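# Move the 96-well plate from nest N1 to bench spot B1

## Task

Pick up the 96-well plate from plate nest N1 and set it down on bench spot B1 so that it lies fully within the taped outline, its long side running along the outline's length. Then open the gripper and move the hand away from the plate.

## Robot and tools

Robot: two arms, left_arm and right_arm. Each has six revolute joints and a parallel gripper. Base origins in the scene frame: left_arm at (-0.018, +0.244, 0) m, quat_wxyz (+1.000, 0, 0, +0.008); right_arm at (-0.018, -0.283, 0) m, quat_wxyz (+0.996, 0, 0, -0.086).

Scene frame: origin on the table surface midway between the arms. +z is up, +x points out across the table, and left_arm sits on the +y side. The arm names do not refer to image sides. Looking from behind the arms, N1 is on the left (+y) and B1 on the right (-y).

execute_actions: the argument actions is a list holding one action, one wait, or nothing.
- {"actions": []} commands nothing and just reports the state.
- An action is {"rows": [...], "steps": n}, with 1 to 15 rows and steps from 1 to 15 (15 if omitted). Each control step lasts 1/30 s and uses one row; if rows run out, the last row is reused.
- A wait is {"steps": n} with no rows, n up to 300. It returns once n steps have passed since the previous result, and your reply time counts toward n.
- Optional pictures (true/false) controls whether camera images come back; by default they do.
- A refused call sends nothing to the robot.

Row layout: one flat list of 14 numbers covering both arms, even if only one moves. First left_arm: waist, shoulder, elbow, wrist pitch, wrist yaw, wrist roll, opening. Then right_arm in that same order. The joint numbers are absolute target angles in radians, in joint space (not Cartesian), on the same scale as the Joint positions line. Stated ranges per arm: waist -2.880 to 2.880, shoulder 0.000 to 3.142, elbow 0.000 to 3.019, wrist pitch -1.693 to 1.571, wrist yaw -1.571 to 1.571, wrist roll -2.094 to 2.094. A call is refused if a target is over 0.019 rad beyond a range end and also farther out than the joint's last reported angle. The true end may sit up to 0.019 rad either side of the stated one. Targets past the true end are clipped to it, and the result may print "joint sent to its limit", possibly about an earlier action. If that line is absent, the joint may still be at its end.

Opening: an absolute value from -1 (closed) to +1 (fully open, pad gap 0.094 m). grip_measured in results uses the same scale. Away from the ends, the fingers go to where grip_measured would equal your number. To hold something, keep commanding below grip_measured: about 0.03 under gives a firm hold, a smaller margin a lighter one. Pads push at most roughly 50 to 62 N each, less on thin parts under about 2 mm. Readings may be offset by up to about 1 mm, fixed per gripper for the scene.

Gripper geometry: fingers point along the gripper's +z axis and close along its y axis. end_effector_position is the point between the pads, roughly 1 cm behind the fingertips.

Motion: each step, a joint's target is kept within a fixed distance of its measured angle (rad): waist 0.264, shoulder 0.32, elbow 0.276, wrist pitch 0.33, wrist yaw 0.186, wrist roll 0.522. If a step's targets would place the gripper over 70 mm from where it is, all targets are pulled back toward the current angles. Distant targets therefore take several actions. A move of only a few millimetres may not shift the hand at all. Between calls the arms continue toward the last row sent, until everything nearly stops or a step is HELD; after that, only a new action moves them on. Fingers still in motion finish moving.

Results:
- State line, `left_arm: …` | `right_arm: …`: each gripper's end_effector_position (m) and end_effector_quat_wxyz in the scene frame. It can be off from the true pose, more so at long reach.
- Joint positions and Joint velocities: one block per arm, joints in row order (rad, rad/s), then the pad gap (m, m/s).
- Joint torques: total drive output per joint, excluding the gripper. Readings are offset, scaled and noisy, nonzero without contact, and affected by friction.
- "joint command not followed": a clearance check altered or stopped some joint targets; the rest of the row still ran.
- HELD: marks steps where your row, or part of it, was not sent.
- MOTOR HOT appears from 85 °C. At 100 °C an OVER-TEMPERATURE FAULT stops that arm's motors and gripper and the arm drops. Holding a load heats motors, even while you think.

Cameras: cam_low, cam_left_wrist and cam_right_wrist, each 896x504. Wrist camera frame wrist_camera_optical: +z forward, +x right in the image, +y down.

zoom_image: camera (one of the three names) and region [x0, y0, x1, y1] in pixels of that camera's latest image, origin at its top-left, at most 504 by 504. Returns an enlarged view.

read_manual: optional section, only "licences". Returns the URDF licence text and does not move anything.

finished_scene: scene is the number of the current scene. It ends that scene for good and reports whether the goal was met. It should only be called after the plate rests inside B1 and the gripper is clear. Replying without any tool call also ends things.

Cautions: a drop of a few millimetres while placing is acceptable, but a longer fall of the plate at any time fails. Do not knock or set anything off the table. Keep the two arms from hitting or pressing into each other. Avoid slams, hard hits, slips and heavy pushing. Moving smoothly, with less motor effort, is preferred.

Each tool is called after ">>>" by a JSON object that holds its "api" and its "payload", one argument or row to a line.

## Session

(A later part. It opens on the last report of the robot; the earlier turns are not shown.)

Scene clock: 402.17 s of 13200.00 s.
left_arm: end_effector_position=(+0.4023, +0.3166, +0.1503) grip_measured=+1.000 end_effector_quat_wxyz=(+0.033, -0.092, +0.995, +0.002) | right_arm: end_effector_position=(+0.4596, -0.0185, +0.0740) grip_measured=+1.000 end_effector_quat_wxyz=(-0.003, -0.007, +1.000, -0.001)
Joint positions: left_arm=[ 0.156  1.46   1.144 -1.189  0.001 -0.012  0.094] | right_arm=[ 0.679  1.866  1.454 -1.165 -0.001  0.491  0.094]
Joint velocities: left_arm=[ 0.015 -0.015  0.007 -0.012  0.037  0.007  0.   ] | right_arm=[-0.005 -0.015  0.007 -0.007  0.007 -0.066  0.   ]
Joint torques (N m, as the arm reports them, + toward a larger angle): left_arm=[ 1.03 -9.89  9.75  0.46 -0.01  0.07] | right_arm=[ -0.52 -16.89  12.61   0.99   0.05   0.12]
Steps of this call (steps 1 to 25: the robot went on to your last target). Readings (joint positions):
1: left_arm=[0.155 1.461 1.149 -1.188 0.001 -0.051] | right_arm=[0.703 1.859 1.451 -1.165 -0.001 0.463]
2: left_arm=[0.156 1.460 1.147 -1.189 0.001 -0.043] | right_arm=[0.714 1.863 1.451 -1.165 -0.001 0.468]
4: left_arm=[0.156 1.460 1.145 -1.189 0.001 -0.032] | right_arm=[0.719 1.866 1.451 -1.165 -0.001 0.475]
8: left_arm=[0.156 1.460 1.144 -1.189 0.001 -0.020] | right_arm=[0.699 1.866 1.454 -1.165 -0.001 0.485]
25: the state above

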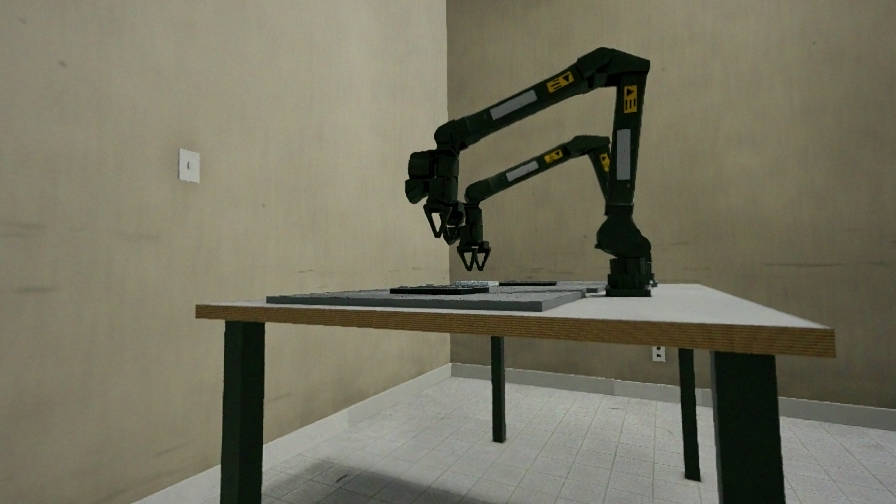

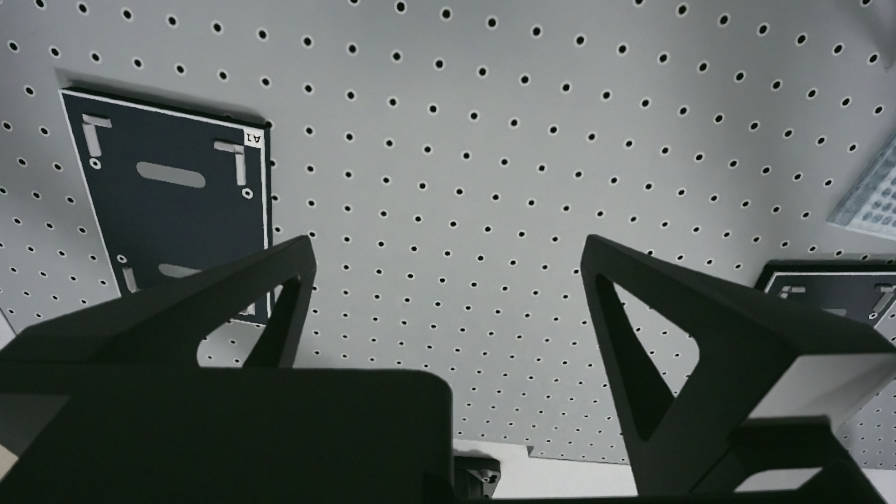

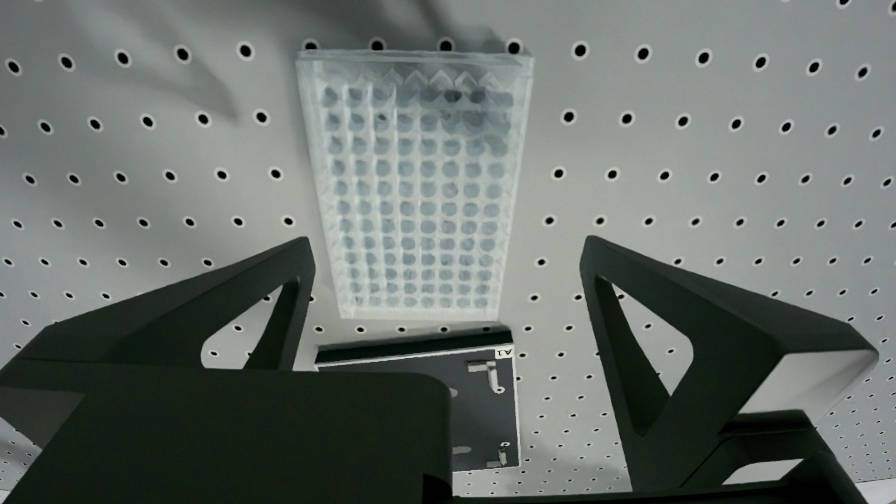

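>>> {"api": "execute_actions", "payload": {
  "actions": [
    {"rows": [[0.15,1.45,1.15,-1.2,0,0,1,0.685,1.870,1.462,-1.155,0,0.52,1],[0.15,1.45,1.15,-1.2,0,0,1,0.69,1.873,1.458,-1.148,0,0.54,1],[0.15,1.45,1.15,-1.2,0,0,1,0.695,1.876,1.454,-1.141,0,0.557,1],[0.15,1.45,1.15,-1.2,0,0,1,0.70,1.879,1.450,-1.134,0,0.557,1],[0.15,1.45,1.15,-1.2,0,0,1,0.705,1.883,1.446,-1.127,0,0.557,1],[0.15,1.45,1.15,-1.2,0,0,1,0.71,1.886,1.442,-1.12,0,0.557,1],[0.15,1.45,1.15,-1.2,0,0,1,0.714,1.889,1.438,-1.113,0,0.557,1],[0.15,1.45,1.15,-1.2,0,0,1,0.714,1.892,1.435,-1.106,0,0.557,1],[0.15,1.45,1.15,-1.2,0,0,1,0.714,1.895,1.432,-1.099,0,0.557,1],[0.15,1.45,1.15,-1.2,0,0,1,0.714,1.898,1.429,-1.092,0,0.557,1],[0.15,1.45,1.15,-1.2,0,0,1,0.714,1.901,1.427,-1.085,0,0.557,1],[0.15,1.45,1.15,-1.2,0,0,1,0.714,1.903,1.425,-1.078,0,0.557,1]], "steps": 15}
  ],
  "pictures": false
}}

>>> {"api": "execute_actions", "payload": {
  "actions": [
    {"steps": 12}
  ]
}}

Scene clock: 421.43 s of 13200.00 s.
left_arm: end_effector_position=(+0.4023, +0.3166, +0.1503) grip_measured=+1.000 end_effector_quat_wxyz=(+0.033, -0.092, +0.995, +0.002) | right_arm: end_effector_position=(+0.4523, -0.0013, +0.0518) grip_measured=+1.000 end_effector_quat_wxyz=(+0.004, +0.003, +1.000, +0.003)
Joint positions: left_arm=[ 0.156  1.46   1.144 -1.189  0.001 -0.012  0.094] | right_arm=[ 0.712  1.886  1.42  -1.094 -0.001  0.546  0.094]
Joint velocities: left_arm=[-0.015  0.005 -0.002 -0.022 -0.022 -0.022  0.   ] | right_arm=[-0.015  0.093 -0.027  0.066 -0.066  0.051  0.   ]
Joint torques (N m, as the arm reports them, + toward a larger angle): left_arm=[ 0.48 -9.43  9.79  0.41 -0.03  0.1 ] | right_arm=[ -0.6  -15.51   8.9    1.21   0.06   0.13]
Steps of this call (steps 1 to 15: the robot went on to your last target; steps 16 to 90: nothing new was sent; then 15.77 s passed at rest; steps 91 to 105: all 15 steps of this action). Readings (joint positions):
91: left_arm=[0.156 1.460 1.144 -1.189 0.001 -0.012] | right_arm=[0.679 1.866 1.454 -1.165 -0.001 0.494]
92: left_arm=[0.156 1.460 1.144 -1.189 0.001 -0.012] | right_arm=[0.679 1.866 1.454 -1.164 -0.001 0.500]
94: left_arm=[0.156 1.460 1.144 -1.189 0.001 -0.012] | right_arm=[0.680 1.866 1.452 -1.158 -0.001 0.517]
98: left_arm=[0.156 1.460 1.144 -1.189 0.001 -0.012] | right_arm=[0.692 1.867 1.438 -1.133 -0.001 0.536]
105: the state above

Scene clock: 421.83 s of 13200.00 s.
left_arm: end_effector_position=(+0.4023, +0.3166, +0.1503) grip_measured=+1.000 end_effector_quat_wxyz=(+0.033, -0.092, +0.995, +0.002) | right_arm: end_effector_position=(+0.4515, -0.0018, +0.0479) grip_measured=+1.000 end_effector_quat_wxyz=(+0.002, +0.004, +1.000, +0.002)
Joint positions: left_arm=[ 0.156  1.46   1.144 -1.189  0.001 -0.012  0.094] | right_arm=[ 0.712  1.892  1.417 -1.091 -0.001  0.548  0.094]
Joint velocities: left_arm=[-0.005 -0.005 -0.002  0.007  0.022 -0.022  0.   ] | right_arm=[-0.015 -0.024 -0.012  0.002 -0.022  0.022  0.   ]
Joint torques (N m, as the arm reports them, + toward a larger angle): left_arm=[ 0.72 -9.68  9.79  0.41 -0.03  0.07] | right_arm=[ -0.69 -15.49   8.9    1.2    0.05   0.15]
Steps of this call (steps 1 to 12: the robot went on to your last target). Readings (joint positions):
1: left_arm=[0.156 1.460 1.144 -1.189 0.001 -0.012] | right_arm=[0.712 1.889 1.419 -1.093 -0.001 0.546]
2: left_arm=[0.156 1.460 1.144 -1.189 0.001 -0.012] | right_arm=[0.712 1.891 1.418 -1.093 -0.001 0.547]
4: left_arm=[0.156 1.460 1.144 -1.189 0.001 -0.012] | right_arm=[0.712 1.892 1.417 -1.092 -0.001 0.547]
8: left_arm=[0.156 1.460 1.144 -1.189 0.001 -0.012] | right_arm=[0.712 1.892 1.417 -1.091 -0.001 0.548]
12: the state above

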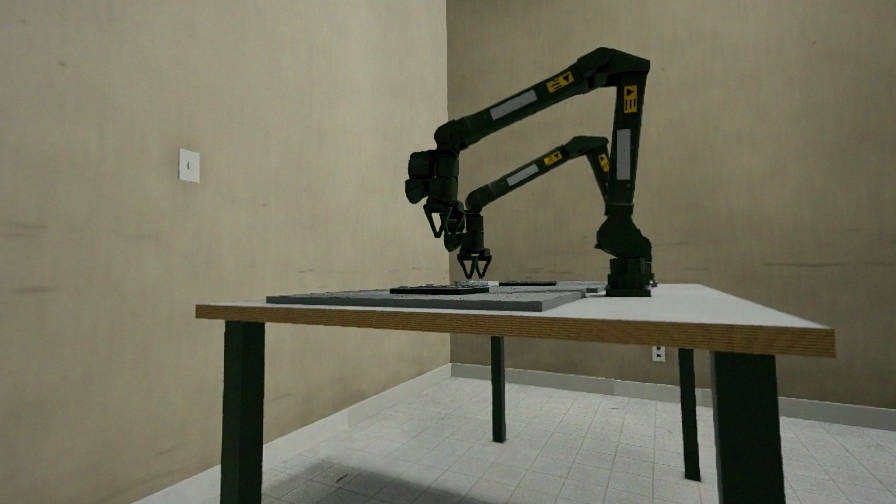

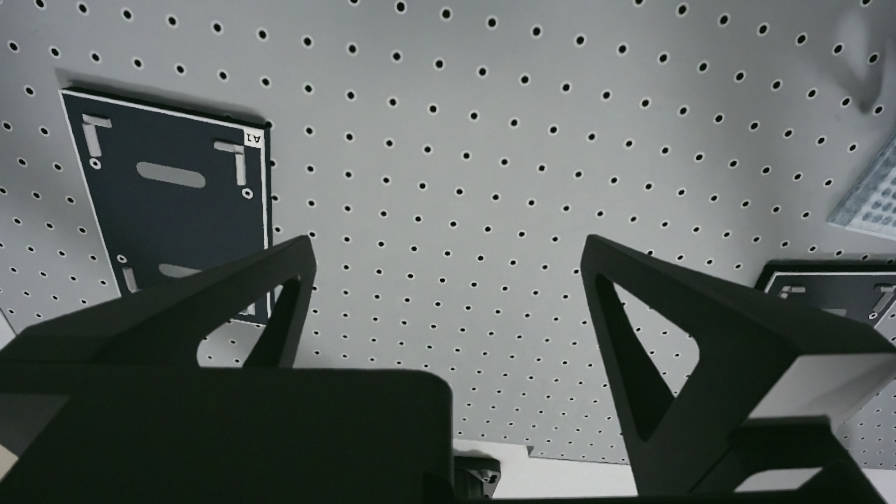

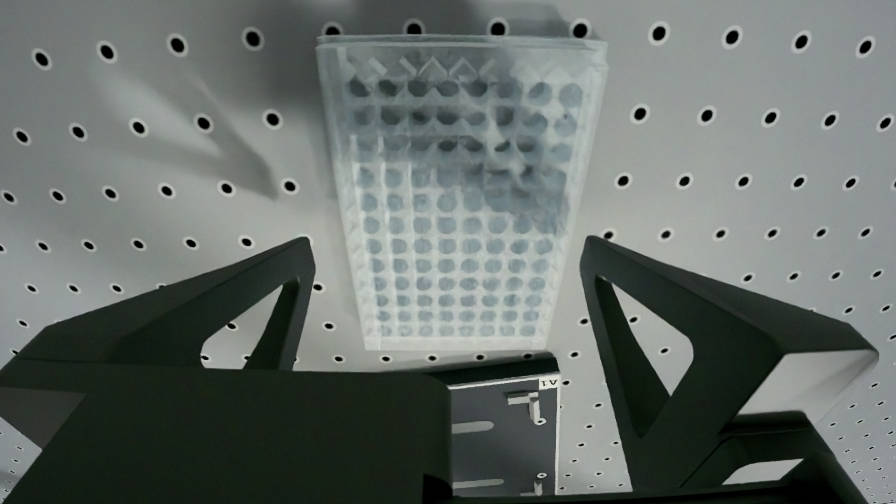

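>>> {"api": "execute_actions", "payload": {
  "actions": [
    {"rows": [[0.15,1.45,1.15,-1.2,0,0,1,0.70,1.903,1.425,-1.078,0,0.557,1],[0.15,1.45,1.15,-1.2,0,0,1,0.697,1.903,1.425,-1.078,0,0.557,1],[0.15,1.45,1.15,-1.2,0,0,1,0.697,1.903,1.425,-1.078,0,0.557,1],[0.15,1.45,1.15,-1.2,0,0,1,0.697,1.903,1.425,-1.078,0,0.557,1],[0.15,1.45,1.15,-1.2,0,0,1,0.697,1.903,1.425,-1.078,0,0.557,1],[0.15,1.45,1.15,-1.2,0,0,1,0.697,1.903,1.425,-1.078,0,0.557,1],[0.15,1.45,1.15,-1.2,0,0,1,0.697,1.903,1.425,-1.078,0,0.557,1],[0.15,1.45,1.15,-1.2,0,0,1,0.697,1.903,1.425,-1.078,0,0.557,1],[0.15,1.45,1.15,-1.2,0,0,1,0.697,1.903,1.425,-1.078,0,0.557,1],[0.15,1.45,1.15,-1.2,0,0,1,0.697,1.903,1.425,-1.078,0,0.557,1]], "steps": 10}
  ],
  "pictures": false
}}

Scene clock: 441.73 s of 13200.00 s.
left_arm: end_effector_position=(+0.4023, +0.3166, +0.1503) grip_measured=+1.000 end_effector_quat_wxyz=(+0.033, -0.092, +0.995, +0.002) | right_arm: end_effector_position=(+0.4536, -0.0054, +0.0479) grip_measured=+1.000 end_effector_quat_wxyz=(+0.002, +0.008, +1.000, +0.002)
Joint positions: left_arm=[ 0.156  1.46   1.144 -1.189  0.001 -0.012  0.094] | right_arm=[ 0.705  1.892  1.417 -1.091 -0.001  0.549  0.094]
Joint velocities: left_arm=[ 0.005 -0.005 -0.002  0.007 -0.037  0.007  0.   ] | right_arm=[-0.024 -0.015 -0.007 -0.007 -0.066 -0.037  0.   ]
Joint torques (N m, as the arm reports them, + toward a larger angle): left_arm=[ 0.65 -9.74  9.78  0.38 -0.01  0.08] | right_arm=[ -1.13 -15.46   8.84   1.23   0.05   0.13]
Steps of this call (steps 1 to 15: the robot went on to your last target; steps 16 to 90: nothing new was sent; then 16.57 s passed at rest; steps 91 to 100: all 10 steps of this action). Readings (joint positions):
91: left_arm=[0.156 1.460 1.144 -1.189 0.001 -0.012] | right_arm=[0.712 1.892 1.417 -1.091 -0.001 0.549]
92: left_arm=[0.156 1.460 1.144 -1.189 0.001 -0.012] | right_arm=[0.712 1.892 1.417 -1.091 -0.001 0.549]
94: left_arm=[0.156 1.460 1.144 -1.189 0.001 -0.012] | right_arm=[0.710 1.892 1.417 -1.091 -0.001 0.549]
98: left_arm=[0.156 1.460 1.144 -1.189 0.001 -0.012] | right_arm=[0.706 1.892 1.417 -1.091 -0.001 0.549]
100: the state above

>>> {"api": "execute_actions", "payload": {
  "actions": [
    {"rows": [[0.15,1.45,1.15,-1.2,0,0,1,0.699,1.907,1.423,-1.078,0,0.557,1],[0.15,1.45,1.15,-1.2,0,0,1,0.699,1.910,1.421,-1.078,0,0.557,1],[0.15,1.45,1.15,-1.2,0,0,1,0.699,1.912,1.418,-1.074,0,0.557,1],[0.15,1.45,1.15,-1.2,0,0,1,0.699,1.914,1.415,-1.070,0,0.557,1],[0.15,1.45,1.15,-1.2,0,0,1,0.699,1.916,1.412,-1.065,0,0.557,1],[0.15,1.45,1.15,-1.2,0,0,1,0.699,1.918,1.409,-1.060,0,0.557,1],[0.15,1.45,1.15,-1.2,0,0,1,0.699,1.920,1.406,-1.055,0,0.557,1],[0.15,1.45,1.15,-1.2,0,0,1,0.699,1.922,1.403,-1.05,0,0.557,1],[0.15,1.45,1.15,-1.2,0,0,1,0.699,1.924,1.400,-1.045,0,0.557,1],[0.15,1.45,1.15,-1.2,0,0,1,0.699,1.926,1.398,-1.04,0,0.557,1],[0.15,1.45,1.15,-1.2,0,0,1,0.699,1.927,1.397,-1.035,0,0.557,1],[0.15,1.45,1.15,-1.2,0,0,1,0.699,1.927,1.397,-1.03,0,0.557,1]], "steps": 15}
  ],
  "pictures": false
}}

>>> {"api": "execute_actions", "payload": {
  "actions": [
    {"steps": 10}
  ]
}}

Scene clock: 450.60 s of 13200.00 s.
left_arm: end_effector_position=(+0.4023, +0.3166, +0.1503) grip_measured=+1.000 end_effector_quat_wxyz=(+0.033, -0.092, +0.995, +0.002) | right_arm: end_effector_position=(+0.4515, -0.0066, +0.0276) grip_measured=+1.000 end_effector_quat_wxyz=(+0.000, +0.008, +1.000, +0.001)
Joint positions: left_arm=[ 0.156  1.46   1.144 -1.189  0.001 -0.012  0.094] | right_arm=[ 0.705  1.914  1.39  -1.046 -0.001  0.549  0.094]
Joint velocities: left_arm=[ 0.005 -0.005  0.002 -0.002 -0.037  0.007  0.   ] | right_arm=[-0.015  0.044 -0.022  0.027 -0.037 -0.051  0.   ]
Joint torques (N m, as the arm reports them, + toward a larger angle): left_arm=[ 0.8  -9.68  9.77  0.43 -0.01  0.06] | right_arm=[ -1.26 -15.75   8.64   1.16   0.05   0.11]
Steps of this call (steps 1 to 15: the robot went on to your last target; steps 16 to 90: nothing new was sent; then 5.37 s passed at rest; steps 91 to 105: all 15 steps of this action). Readings (joint positions):
91: left_arm=[0.156 1.460 1.144 -1.189 0.001 -0.012] | right_arm=[0.705 1.892 1.417 -1.091 -0.001 0.549]
92: left_arm=[0.156 1.460 1.144 -1.189 0.001 -0.012] | right_arm=[0.705 1.892 1.417 -1.091 -0.001 0.549]
94: left_arm=[0.156 1.460 1.144 -1.189 0.001 -0.012] | right_arm=[0.705 1.892 1.416 -1.088 -0.001 0.549]
98: left_arm=[0.156 1.460 1.144 -1.189 0.001 -0.012] | right_arm=[0.705 1.896 1.406 -1.073 -0.001 0.549]
105: the state above

Scene clock: 450.93 s of 13200.00 s.
left_arm: end_effector_position=(+0.4023, +0.3166, +0.1503) grip_measured=+1.000 end_effector_quat_wxyz=(+0.033, -0.092, +0.995, +0.002) | right_arm: end_effector_position=(+0.4518, -0.0065, +0.0267) grip_measured=+1.000 end_effector_quat_wxyz=(+0.001, +0.008, +1.000, +0.001)
Joint positions: left_arm=[ 0.156  1.46   1.144 -1.189  0.001 -0.012  0.094] | right_arm=[ 0.705  1.915  1.39  -1.043 -0.001  0.549  0.094]
Joint velocities: left_arm=[-0.005 -0.005 -0.007 -0.007 -0.051  0.007  0.   ] | right_arm=[ 0.005 -0.005  0.002  0.007  0.037  0.007  0.   ]
Joint torques (N m, as the arm reports them, + toward a larger angle): left_arm=[ 0.72 -9.65  9.78  0.42  0.    0.07] | right_arm=[ -1.25 -15.38   8.56   1.24   0.06   0.13]
Steps of this call (steps 1 to 10: the robot went on to your last target). Readings (joint positions):
1: left_arm=[0.156 1.460 1.144 -1.189 0.001 -0.012] | right_arm=[0.705 1.915 1.390 -1.045 -0.001 0.549]
2: left_arm=[0.156 1.460 1.144 -1.189 0.001 -0.012] | right_arm=[0.705 1.915 1.390 -1.045 -0.001 0.549]
4: left_arm=[0.156 1.460 1.144 -1.189 0.001 -0.012] | right_arm=[0.705 1.915 1.390 -1.043 -0.001 0.549]
8: left_arm=[0.156 1.460 1.144 -1.189 0.001 -0.012] | right_arm=[0.705 1.915 1.390 -1.043 -0.001 0.549]
10: the state above

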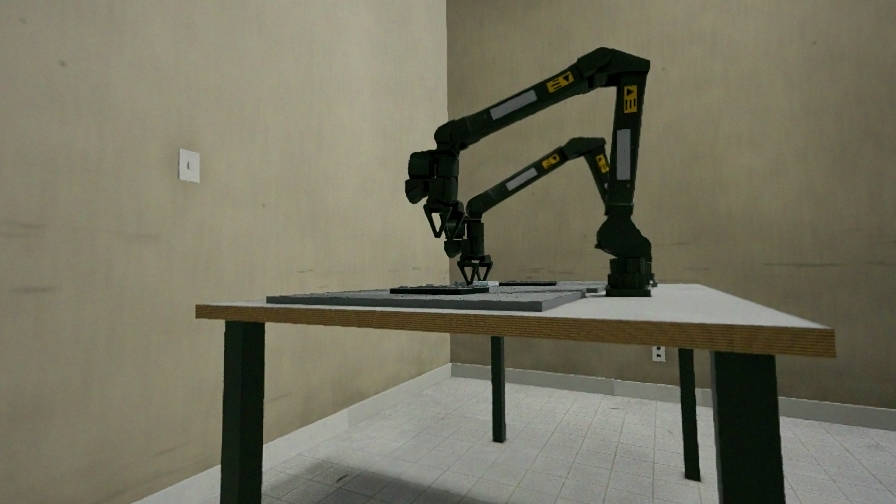

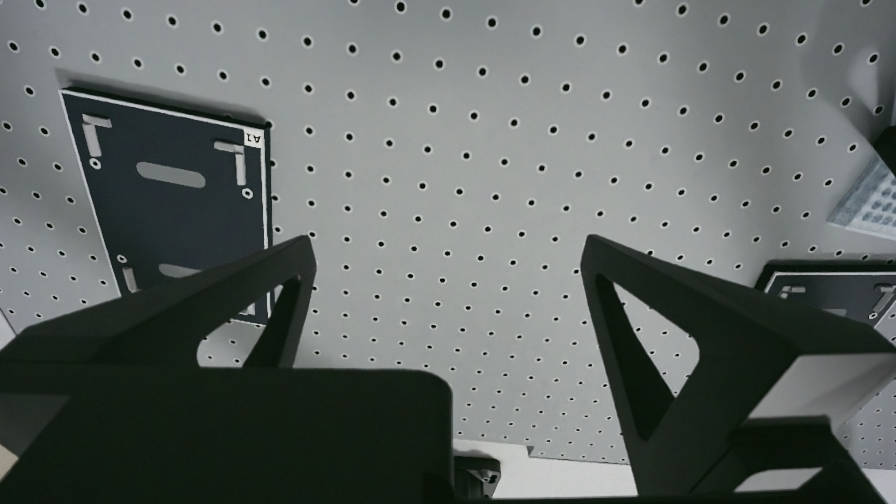

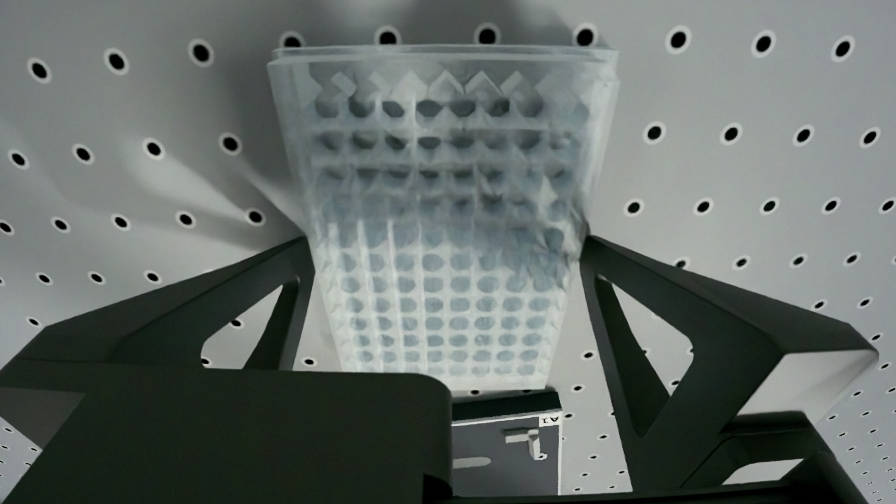

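>>> {"api": "execute_actions", "payload": {
  "actions": [
    {"rows": [[0.15,1.45,1.15,-1.2,0,0,1,0.699,1.92,1.397,-1.035,0,0.557,0.74]], "steps": 10}
  ],
  "pictures": false
}}

Scene clock: 455.13 s of 13200.00 s.
left_arm: end_effector_position=(+0.4023, +0.3166, +0.1503) grip_measured=+1.000 end_effector_quat_wxyz=(+0.033, -0.092, +0.995, +0.002) | right_arm: end_effector_position=(+0.4518, -0.0065, +0.0267) grip_measured=+0.764 end_effector_quat_wxyz=(+0.001, +0.008, +1.000, +0.001)
Joint positions: left_arm=[ 0.156  1.46   1.144 -1.189  0.001 -0.012  0.094] | right_arm=[ 0.705  1.915  1.39  -1.043 -0.001  0.549  0.083]
Joint velocities: left_arm=[-0.005  0.005  0.007 -0.022 -0.066 -0.051  0.   ] | right_arm=[ 0.005  0.015 -0.002 -0.002 -0.066 -0.022 -0.   ]
Joint torques (N m, as the arm reports them, + toward a larger angle): left_arm=[ 0.56 -9.86  9.78  0.43 -0.03  0.09] | right_arm=[ -1.38 -15.88   8.59   1.     0.05   0.13]
Steps of this call (steps 1 to 15: the robot went on to your last target; steps 16 to 90: nothing new was sent; then 0.87 s passed at rest; steps 91 to 100: all 10 steps of this action). Readings (joint positions):
91: left_arm=[0.156 1.460 1.144 -1.189 0.001 -0.012] | right_arm=[0.705 1.915 1.390 -1.043 -0.001 0.549]
92: left_arm=[0.156 1.460 1.144 -1.189 0.001 -0.012] | right_arm=[0.705 1.915 1.390 -1.043 -0.001 0.549]
94: left_arm=[0.156 1.460 1.144 -1.189 0.001 -0.012] | right_arm=[0.705 1.915 1.390 -1.043 -0.001 0.549]
98: left_arm=[0.156 1.460 1.144 -1.189 0.001 -0.012] | right_arm=[0.705 1.915 1.390 -1.043 -0.001 0.549]
100: the state above

>>> {"api": "execute_actions", "payload": {
  "actions": [
    {"rows": [[0.15,1.45,1.15,-1.2,0,0,1,0.699,1.905,1.415,-1.04,0,0.557,0.73],[0.15,1.45,1.15,-1.2,0,0,1,0.699,1.89,1.43,-1.045,0,0.557,0.73],[0.15,1.45,1.15,-1.2,0,0,1,0.699,1.885,1.436,-1.05,0,0.557,0.73],[0.15,1.45,1.15,-1.2,0,0,1,0.699,1.88,1.442,-1.056,0,0.557,0.73],[0.15,1.45,1.15,-1.2,0,0,1,0.699,1.875,1.448,-1.064,0,0.557,0.73],[0.15,1.45,1.15,-1.2,0,0,1,0.699,1.87,1.454,-1.074,0,0.557,0.73],[0.15,1.45,1.15,-1.2,0,0,1,0.699,1.865,1.460,-1.085,0,0.557,0.73],[0.15,1.45,1.15,-1.2,0,0,1,0.699,1.86,1.466,-1.096,0,0.557,0.73],[0.15,1.45,1.15,-1.2,0,0,1,0.699,1.855,1.472,-1.107,0,0.557,0.73],[0.15,1.45,1.15,-1.2,0,0,1,0.699,1.85,1.478,-1.118,0,0.557,0.73],[0.15,1.45,1.15,-1.2,0,0,1,0.699,1.845,1.484,-1.129,0,0.557,0.73],[0.15,1.45,1.15,-1.2,0,0,1,0.699,1.84,1.490,-1.14,0,0.557,0.73],[0.15,1.45,1.15,-1.2,0,0,1,0.699,1.835,1.497,-1.15,0,0.557,0.73],[0.15,1.45,1.15,-1.2,0,0,1,0.699,1.835,1.497,-1.16,0,0.557,0.73],[0.15,1.45,1.15,-1.2,0,0,1,0.699,1.835,1.497,-1.17,0,0.557,0.73]], "steps": 15}
  ],
  "pictures": false
}}

>>> {"api": "execute_actions", "payload": {
  "actions": [
    {"rows": [[0.15,1.45,1.15,-1.2,0,0,1,0.697,1.835,1.497,-1.170,0,0.555,0.73],[0.15,1.45,1.15,-1.2,0,0,1,0.693,1.834,1.495,-1.169,0,0.551,0.73],[0.15,1.45,1.15,-1.2,0,0,1,0.686,1.833,1.493,-1.169,0,0.543,0.73],[0.15,1.45,1.15,-1.2,0,0,1,0.675,1.831,1.490,-1.168,0,0.533,0.73],[0.15,1.45,1.15,-1.2,0,0,1,0.663,1.829,1.487,-1.167,0,0.520,0.73],[0.15,1.45,1.15,-1.2,0,0,1,0.648,1.826,1.482,-1.165,0,0.505,0.73],[0.15,1.45,1.15,-1.2,0,0,1,0.630,1.824,1.477,-1.163,0,0.487,0.73],[0.15,1.45,1.15,-1.2,0,0,1,0.611,1.820,1.472,-1.162,0,0.467,0.73],[0.15,1.45,1.15,-1.2,0,0,1,0.589,1.817,1.465,-1.160,0,0.446,0.73],[0.15,1.45,1.15,-1.2,0,0,1,0.566,1.813,1.459,-1.157,0,0.422,0.73],[0.15,1.45,1.15,-1.2,0,0,1,0.541,1.809,1.452,-1.155,0,0.396,0.73],[0.15,1.45,1.15,-1.2,0,0,1,0.514,1.804,1.444,-1.152,0,0.369,0.73],[0.15,1.45,1.15,-1.2,0,0,1,0.486,1.800,1.436,-1.150,0,0.340,0.73],[0.15,1.45,1.15,-1.2,0,0,1,0.456,1.795,1.427,-1.147,0,0.310,0.73],[0.15,1.45,1.15,-1.2,0,0,1,0.426,1.790,1.418,-1.144,0,0.279,0.73]], "steps": 15}
  ],
  "pictures": false
}}

>>> {"api": "execute_actions", "payload": {
  "actions": [
    {"rows": [[0.15,1.45,1.15,-1.2,0,0,1,0.394,1.784,1.409,-1.141,0,0.247,0.73],[0.15,1.45,1.15,-1.2,0,0,1,0.361,1.779,1.400,-1.138,0,0.214,0.73],[0.15,1.45,1.15,-1.2,0,0,1,0.328,1.773,1.390,-1.135,0,0.180,0.73],[0.15,1.45,1.15,-1.2,0,0,1,0.294,1.768,1.381,-1.132,0,0.145,0.73],[0.15,1.45,1.15,-1.2,0,0,1,0.259,1.762,1.371,-1.128,0,0.110,0.73],[0.15,1.45,1.15,-1.2,0,0,1,0.225,1.756,1.361,-1.125,0,0.074,0.73],[0.15,1.45,1.15,-1.2,0,0,1,0.190,1.750,1.351,-1.122,0,0.039,0.73],[0.15,1.45,1.15,-1.2,0,0,1,0.154,1.745,1.340,-1.118,0,0.003,0.73],[0.15,1.45,1.15,-1.2,0,0,1,0.119,1.739,1.330,-1.115,0,-0.032,0.73],[0.15,1.45,1.15,-1.2,0,0,1,0.085,1.733,1.320,-1.112,0,-0.068,0.73],[0.15,1.45,1.15,-1.2,0,0,1,0.050,1.727,1.310,-1.108,0,-0.103,0.73],[0.15,1.45,1.15,-1.2,0,0,1,0.016,1.722,1.301,-1.105,0,-0.138,0.73],[0.15,1.45,1.15,-1.2,0,0,1,-0.017,1.716,1.291,-1.102,0,-0.172,0.73],[0.15,1.45,1.15,-1.2,0,0,1,-0.050,1.711,1.282,-1.099,0,-0.205,0.73],[0.15,1.45,1.15,-1.2,0,0,1,-0.082,1.705,1.273,-1.096,0,-0.237,0.73]], "steps": 15}
  ],
  "pictures": false
}}

>>> {"api": "execute_actions", "payload": {
  "actions": [
    {"rows": [[0.15,1.45,1.15,-1.2,0,0,1,-0.112,1.700,1.264,-1.093,0,-0.268,0.73],[0.15,1.45,1.15,-1.2,0,0,1,-0.142,1.695,1.255,-1.090,0,-0.298,0.73],[0.15,1.45,1.15,-1.2,0,0,1,-0.170,1.691,1.247,-1.088,0,-0.327,0.73],[0.15,1.45,1.15,-1.2,0,0,1,-0.197,1.686,1.239,-1.085,0,-0.354,0.73],[0.15,1.45,1.15,-1.2,0,0,1,-0.222,1.682,1.232,-1.083,0,-0.380,0.73],[0.15,1.45,1.15,-1.2,0,0,1,-0.245,1.678,1.226,-1.080,0,-0.404,0.73],[0.15,1.45,1.15,-1.2,0,0,1,-0.267,1.675,1.219,-1.078,0,-0.425,0.73],[0.15,1.45,1.15,-1.2,0,0,1,-0.286,1.671,1.214,-1.077,0,-0.445,0.73],[0.15,1.45,1.15,-1.2,0,0,1,-0.304,1.669,1.209,-1.075,0,-0.463,0.73],[0.15,1.45,1.15,-1.2,0,0,1,-0.319,1.666,1.204,-1.073,0,-0.478,0.73],[0.15,1.45,1.15,-1.2,0,0,1,-0.331,1.664,1.201,-1.072,0,-0.491,0.73],[0.15,1.45,1.15,-1.2,0,0,1,-0.342,1.662,1.198,-1.071,0,-0.501,0.73],[0.15,1.45,1.15,-1.2,0,0,1,-0.349,1.661,1.196,-1.071,0,-0.509,0.73],[0.15,1.45,1.15,-1.2,0,0,1,-0.353,1.660,1.194,-1.070,0,-0.513,0.73],[0.15,1.45,1.15,-1.2,0,0,1,-0.355,1.66,1.194,-1.07,0,-0.515,0.73]], "steps": 15}
  ],
  "pictures": false
}}

>>> {"api": "execute_actions", "payload": {
  "actions": [
    {"steps": 20}
  ]
}}

Scene clock: 511.13 s of 13200.00 s.
left_arm: end_effector_position=(+0.4023, +0.3166, +0.1503) grip_measured=+1.000 end_effector_quat_wxyz=(+0.033, -0.092, +0.995, +0.002) | right_arm: end_effector_position=(+0.4537, -0.0053, +0.0613) grip_measured=+0.764 end_effector_quat_wxyz=(-0.003, +0.008, +1.000, -0.002)
Joint positions: left_arm=[ 0.156  1.46   1.144 -1.189  0.001 -0.012  0.094] | right_arm=[ 0.705  1.884  1.444 -1.138 -0.001  0.549  0.083]
Joint velocities: left_arm=[-0.015 -0.005 -0.007  0.007 -0.051 -0.081  0.   ] | right_arm=[ 0.005 -0.2    0.139 -0.256 -0.037  0.007  0.   ]
Joint torques (N m, as the arm reports them, + toward a larger angle): left_arm=[ 0.79 -9.86  9.76  0.5  -0.03  0.08] | right_arm=[ -1.27 -19.58  12.25   0.3    0.04   0.12]
Steps of this call (steps 1 to 15: the robot went on to your last target; steps 16 to 90: nothing new was sent; then 52.50 s passed at rest; steps 91 to 105: all 15 steps of this action). Readings (joint positions):
91: left_arm=[0.156 1.460 1.144 -1.189 0.001 -0.012] | right_arm=[0.705 1.915 1.390 -1.043 -0.001 0.549]
92: left_arm=[0.156 1.460 1.144 -1.189 0.001 -0.012] | right_arm=[0.705 1.915 1.390 -1.043 -0.001 0.549]
94: left_arm=[0.156 1.460 1.144 -1.189 0.001 -0.012] | right_arm=[0.705 1.915 1.390 -1.044 -0.001 0.549]
98: left_arm=[0.156 1.460 1.144 -1.189 0.001 -0.012] | right_arm=[0.705 1.914 1.404 -1.067 -0.001 0.549]
105: the state above

Scene clock: 511.63 s of 13200.00 s.
left_arm: end_effector_position=(+0.4023, +0.3166, +0.1503) grip_measured=+1.000 end_effector_quat_wxyz=(+0.033, -0.092, +0.995, +0.002) | right_arm: end_effector_position=(+0.4924, -0.1056, +0.0781) grip_measured=+0.764 end_effector_quat_wxyz=(+0.001, +0.028, +1.000, +0.001)
Joint positions: left_arm=[ 0.156  1.46   1.144 -1.189  0.001 -0.012  0.094] | right_arm=[ 0.507  1.843  1.431 -1.155 -0.001  0.391  0.083]
Joint velocities: left_arm=[-0.015  0.005  0.007 -0.007 -0.037  0.051  0.   ] | right_arm=[-1.001 -0.132 -0.256  0.032  0.095 -0.755  0.   ]
Joint torques (N m, as the arm reports them, + toward a larger angle): left_arm=[ 0.61 -9.78  9.73  0.38 -0.02  0.09] | right_arm=[ -2.24 -19.66   8.48   0.89   0.03  -0.01]
Steps of this call (steps 1 to 15: all 15 steps of this action). Readings (joint positions):
1: left_arm=[0.156 1.460 1.144 -1.189 0.001 -0.012] | right_arm=[0.705 1.878 1.448 -1.147 -0.001 0.549]
2: left_arm=[0.156 1.460 1.144 -1.189 0.001 -0.012] | right_arm=[0.704 1.872 1.451 -1.151 -0.001 0.549]
4: left_arm=[0.156 1.460 1.144 -1.189 0.001 -0.012] | right_arm=[0.703 1.862 1.453 -1.155 -0.001 0.548]
8: left_arm=[0.156 1.460 1.144 -1.189 0.001 -0.012] | right_arm=[0.676 1.856 1.453 -1.156 -0.001 0.521]
15: the state above

Scene clock: 512.13 s of 13200.00 s.
left_arm: end_effector_position=(+0.4023, +0.3166, +0.1503) grip_measured=+1.000 end_effector_quat_wxyz=(+0.033, -0.092, +0.995, +0.002) | right_arm: end_effector_position=(+0.4682, -0.3799, +0.0716) grip_measured=+0.764 end_effector_quat_wxyz=(-0.006, +0.056, +0.998, +0.001)
Joint positions: left_arm=[ 0.156  1.46   1.144 -1.189  0.001 -0.012  0.094] | right_arm=[-0.025  1.755  1.285 -1.113 -0.001 -0.084  0.083]
Joint velocities: left_arm=[-0.015  0.005 -0.012 -0.012 -0.051 -0.007  0.   ] | right_arm=[-0.982 -0.171 -0.256  0.115 -0.037 -0.93   0.001]
Joint torques (N m, as the arm reports them, + toward a larger angle): left_arm=[ 0.71 -9.62  9.7   0.42 -0.02  0.07] | right_arm=[ -0.56 -17.93   8.54   1.06   0.     0.  ]
Steps of this call (steps 1 to 15: all 15 steps of this action). Readings (joint positions):
1: left_arm=[0.156 1.460 1.144 -1.189 0.001 -0.012] | right_arm=[0.473 1.838 1.422 -1.154 -0.001 0.365]
2: left_arm=[0.156 1.460 1.144 -1.189 0.001 -0.012] | right_arm=[0.437 1.833 1.413 -1.153 -0.001 0.339]
4: left_arm=[0.156 1.460 1.144 -1.189 0.001 -0.012] | right_arm=[0.363 1.822 1.393 -1.148 -0.001 0.281]
8: left_arm=[0.156 1.460 1.144 -1.189 0.001 -0.012] | right_arm=[0.216 1.798 1.355 -1.135 -0.001 0.154]
15: the state above

Scene clock: 512.63 s of 13200.00 s.
left_arm: end_effector_position=(+0.4023, +0.3166, +0.1503) grip_measured=+1.000 end_effector_quat_wxyz=(+0.033, -0.092, +0.995, +0.002) | right_arm: end_effector_position=(+0.3840, -0.5177, +0.0664) grip_measured=+0.764 end_effector_quat_wxyz=(-0.009, +0.036, +0.999, +0.005)
Joint positions: left_arm=[ 0.156  1.46   1.144 -1.189  0.001 -0.012  0.094] | right_arm=[-0.356  1.697  1.19  -1.085 -0.001 -0.457  0.083]
Joint velocities: left_arm=[-0.005 -0.015  0.002 -0.002 -0.081  0.066  0.   ] | right_arm=[-0.171 -0.024 -0.042  0.012  0.007 -0.33  -0.   ]
Joint torques (N m, as the arm reports them, + toward a larger angle): left_arm=[ 0.77 -9.68  9.78  0.53 -0.02  0.09] | right_arm=[ -0.11 -16.49   8.73   1.21  -0.04  -0.03]
Steps of this call (steps 1 to 15: all 15 steps of this action). Readings (joint positions):
1: left_arm=[0.156 1.460 1.144 -1.189 0.001 -0.012] | right_arm=[-0.057 1.749 1.276 -1.110 -0.001 -0.117]
2: left_arm=[0.156 1.460 1.144 -1.189 0.001 -0.012] | right_arm=[-0.089 1.744 1.267 -1.107 -0.001 -0.150]
4: left_arm=[0.156 1.460 1.144 -1.189 0.001 -0.012] | right_arm=[-0.150 1.733 1.250 -1.102 -0.001 -0.213]
8: left_arm=[0.156 1.460 1.144 -1.189 0.001 -0.012] | right_arm=[-0.255 1.715 1.219 -1.093 -0.001 -0.326]
15: the state above

Scene clock: 513.30 s of 13200.00 s.
left_arm: end_effector_position=(+0.4023, +0.3166, +0.1503) grip_measured=+1.000 end_effector_quat_wxyz=(+0.033, -0.092, +0.995, +0.002) | right_arm: end_effector_position=(+0.3827, -0.5194, +0.0664) grip_measured=+0.764 end_effector_quat_wxyz=(-0.008, +0.014, +1.000, +0.005)
Joint positions: left_arm=[ 0.156  1.46   1.144 -1.189  0.001 -0.012  0.094] | right_arm=[-0.361  1.695  1.188 -1.083 -0.001 -0.506  0.083]
Joint velocities: left_arm=[-0.005 -0.015  0.007  0.017  0.007 -0.051  0.   ] | right_arm=[ 0.005 -0.005 -0.002 -0.022  0.022 -0.066 -0.   ]
Joint torques (N m, as the arm reports them, + toward a larger angle): left_arm=[ 0.56 -9.49  9.73  0.41  0.    0.08] | right_arm=[ -0.38 -16.39   8.55   1.15  -0.05  -0.03]
Steps of this call (steps 1 to 20: the robot went on to your last target). Readings (joint positions):
1: left_arm=[0.156 1.460 1.144 -1.189 0.001 -0.012] | right_arm=[-0.360 1.696 1.188 -1.085 -0.001 -0.467]
2: left_arm=[0.156 1.460 1.144 -1.189 0.001 -0.012] | right_arm=[-0.362 1.696 1.188 -1.085 -0.001 -0.474]
4: left_arm=[0.156 1.460 1.144 -1.189 0.001 -0.012] | right_arm=[-0.361 1.695 1.188 -1.084 -0.001 -0.486]
8: left_arm=[0.156 1.460 1.144 -1.189 0.001 -0.012] | right_arm=[-0.361 1.695 1.188 -1.083 -0.001 -0.498]
20: the state above

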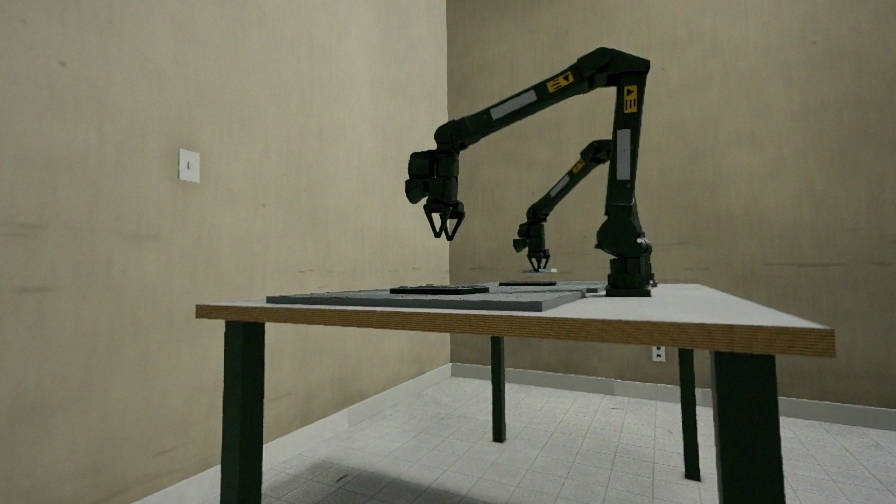

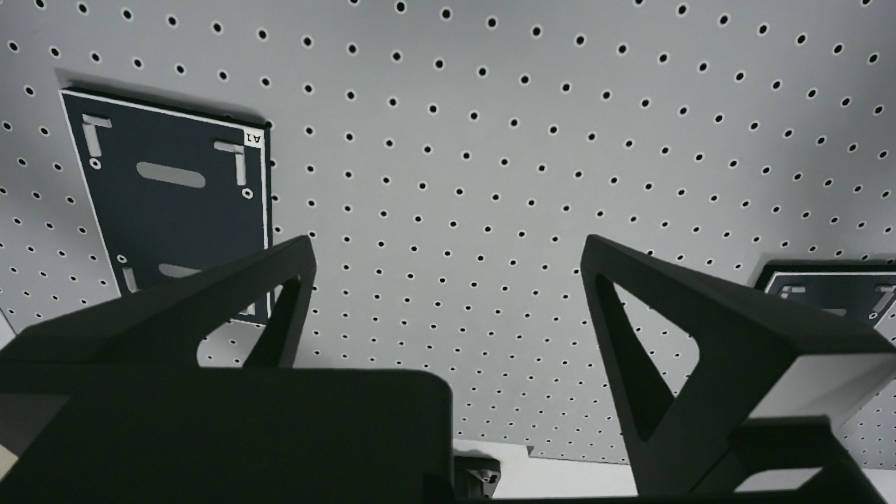

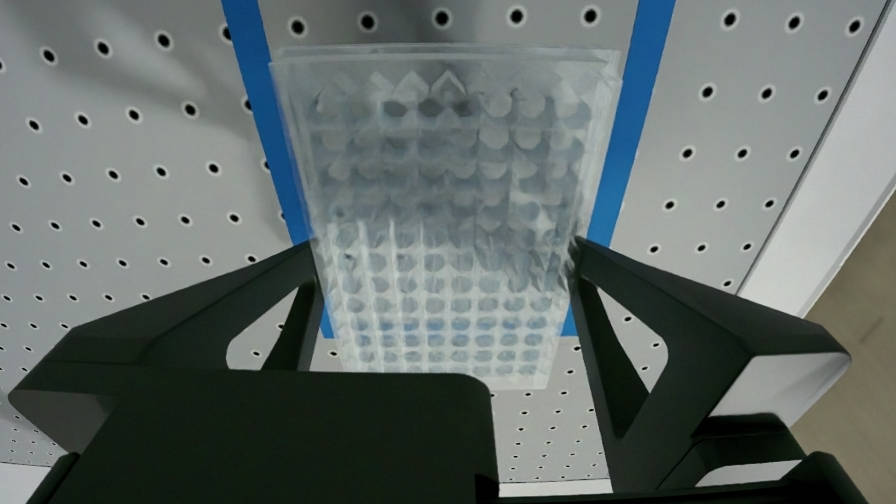

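>>> {"api": "execute_actions", "payload": {
  "actions": [
    {"rows": [[0.15,1.45,1.15,-1.2,0,0,1,-0.355,1.69,1.192,-1.07,0,-0.515,0.73],[0.15,1.45,1.15,-1.2,0,0,1,-0.355,1.708,1.189,-1.064,0,-0.515,0.73],[0.15,1.45,1.15,-1.2,0,0,1,-0.355,1.712,1.185,-1.056,0,-0.515,0.73],[0.15,1.45,1.15,-1.2,0,0,1,-0.355,1.716,1.180,-1.047,0,-0.515,0.73],[0.15,1.45,1.15,-1.2,0,0,1,-0.355,1.720,1.175,-1.038,0,-0.515,0.73],[0.15,1.45,1.15,-1.2,0,0,1,-0.355,1.724,1.170,-1.029,0,-0.515,0.73],[0.15,1.45,1.15,-1.2,0,0,1,-0.355,1.728,1.165,-1.02,0,-0.515,0.73],[0.15,1.45,1.15,-1.2,0,0,1,-0.355,1.732,1.160,-1.011,0,-0.515,0.73],[0.15,1.45,1.15,-1.2,0,0,1,-0.355,1.735,1.155,-1.002,0,-0.515,0.73],[0.15,1.45,1.15,-1.2,0,0,1,-0.355,1.738,1.150,-0.993,0,-0.515,0.73],[0.15,1.45,1.15,-1.2,0,0,1,-0.355,1.741,1.146,-0.984,0,-0.515,0.73],[0.15,1.45,1.15,-1.2,0,0,1,-0.355,1.743,1.142,-0.975,0,-0.515,0.73],[0.15,1.45,1.15,-1.2,0,0,1,-0.355,1.745,1.139,-0.967,0,-0.515,0.73],[0.15,1.45,1.15,-1.2,0,0,1,-0.355,1.746,1.137,-0.959,0,-0.515,0.73],[0.15,1.45,1.15,-1.2,0,0,1,-0.355,1.746,1.137,-0.953,0,-0.515,0.73]], "steps": 15}
  ],
  "pictures": false
}}

>>> {"api": "execute_actions", "payload": {
  "actions": [
    {"steps": 12}
  ]
}}

Scene clock: 535.57 s of 13200.00 s.
left_arm: end_effector_position=(+0.4023, +0.3166, +0.1503) grip_measured=+1.000 end_effector_quat_wxyz=(+0.033, -0.092, +0.995, +0.002) | right_arm: end_effector_position=(+0.3796, -0.5176, +0.0305) grip_measured=+0.764 end_effector_quat_wxyz=(-0.006, +0.014, +1.000, +0.004)
Joint positions: left_arm=[ 0.156  1.46   1.144 -1.189  0.001 -0.012  0.094] | right_arm=[-0.361  1.735  1.131 -0.982 -0.001 -0.507  0.083]
Joint velocities: left_arm=[-0.015 -0.015 -0.002  0.002  0.007  0.081  0.   ] | right_arm=[-0.015  0.103 -0.1    0.212  0.022  0.007 -0.   ]
Joint torques (N m, as the arm reports them, + toward a larger angle): left_arm=[ 0.86 -9.7   9.8   0.39 -0.02  0.1 ] | right_arm=[ -0.57 -13.32   8.53   1.08  -0.04  -0.03]
Steps of this call (steps 1 to 15: the robot went on to your last target; steps 16 to 90: nothing new was sent; then 18.77 s passed at rest; steps 91 to 105: all 15 steps of this action). Readings (joint positions):
91: left_arm=[0.156 1.460 1.144 -1.189 0.001 -0.012] | right_arm=[-0.361 1.695 1.188 -1.083 -0.001 -0.506]
92: left_arm=[0.156 1.460 1.144 -1.189 0.001 -0.012] | right_arm=[-0.361 1.695 1.187 -1.082 -0.001 -0.507]
94: left_arm=[0.156 1.460 1.144 -1.189 0.001 -0.012] | right_arm=[-0.361 1.696 1.183 -1.073 -0.001 -0.507]
98: left_arm=[0.156 1.460 1.144 -1.189 0.001 -0.012] | right_arm=[-0.361 1.703 1.166 -1.041 -0.001 -0.507]
105: the state above

Scene clock: 535.97 s of 13200.00 s.
left_arm: end_effector_position=(+0.4023, +0.3166, +0.1503) grip_measured=+1.000 end_effector_quat_wxyz=(+0.033, -0.092, +0.995, +0.002) | right_arm: end_effector_position=(+0.3807, -0.5183, +0.0268) grip_measured=+0.764 end_effector_quat_wxyz=(-0.003, +0.014, +1.000, +0.002)
Joint positions: left_arm=[ 0.156  1.46   1.144 -1.189  0.001 -0.012  0.094] | right_arm=[-0.361  1.74   1.127 -0.966 -0.001 -0.507  0.083]
Joint velocities: left_arm=[ 0.005  0.005 -0.012  0.002 -0.007 -0.022  0.   ] | right_arm=[-0.005 -0.005 -0.002 -0.002 -0.066  0.007  0.   ]
Joint torques (N m, as the arm reports them, + toward a larger angle): left_arm=[ 0.83 -9.7   9.77  0.41 -0.01  0.07] | right_arm=[ -0.46 -12.83   8.35   1.16  -0.03  -0.03]
Steps of this call (steps 1 to 12: the robot went on to your last target). Readings (joint positions):
1: left_arm=[0.156 1.460 1.144 -1.189 0.001 -0.012] | right_arm=[-0.361 1.737 1.129 -0.976 -0.001 -0.507]
2: left_arm=[0.156 1.460 1.144 -1.189 0.001 -0.012] | right_arm=[-0.361 1.739 1.128 -0.973 -0.001 -0.507]
4: left_arm=[0.156 1.460 1.144 -1.189 0.001 -0.012] | right_arm=[-0.361 1.740 1.127 -0.969 -0.001 -0.507]
8: left_arm=[0.156 1.460 1.144 -1.189 0.001 -0.012] | right_arm=[-0.361 1.740 1.127 -0.966 -0.001 -0.507]
12: the state above

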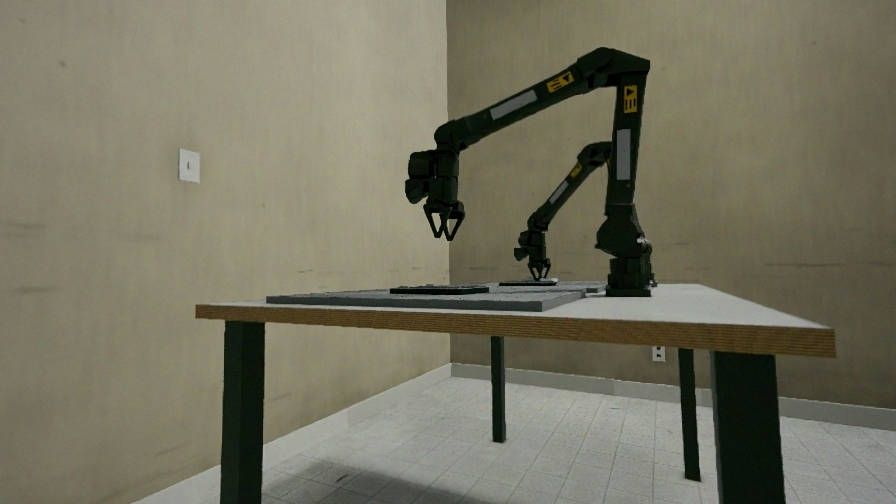

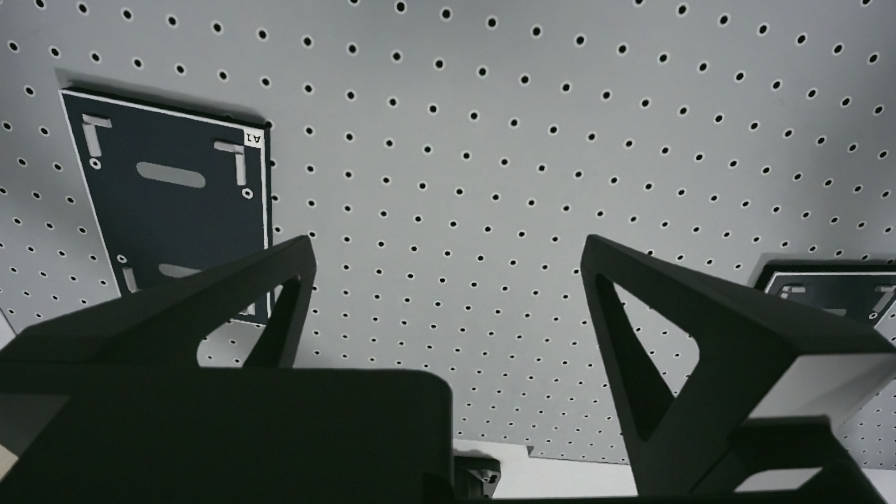

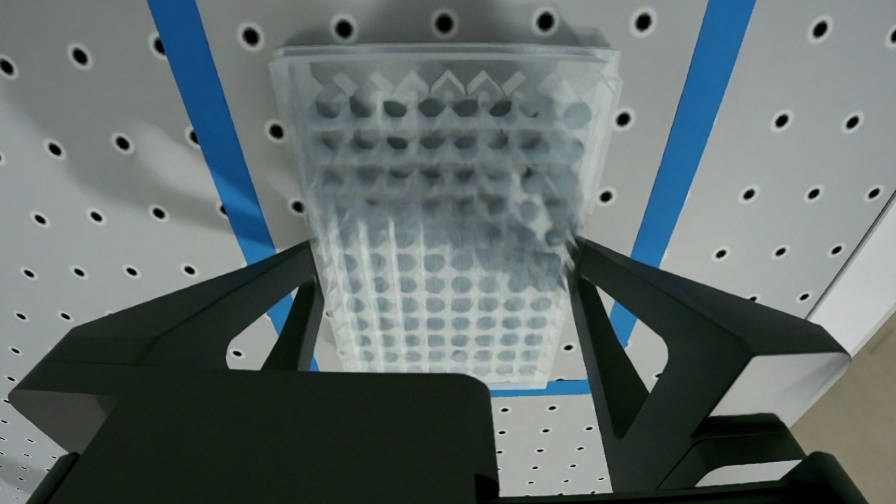

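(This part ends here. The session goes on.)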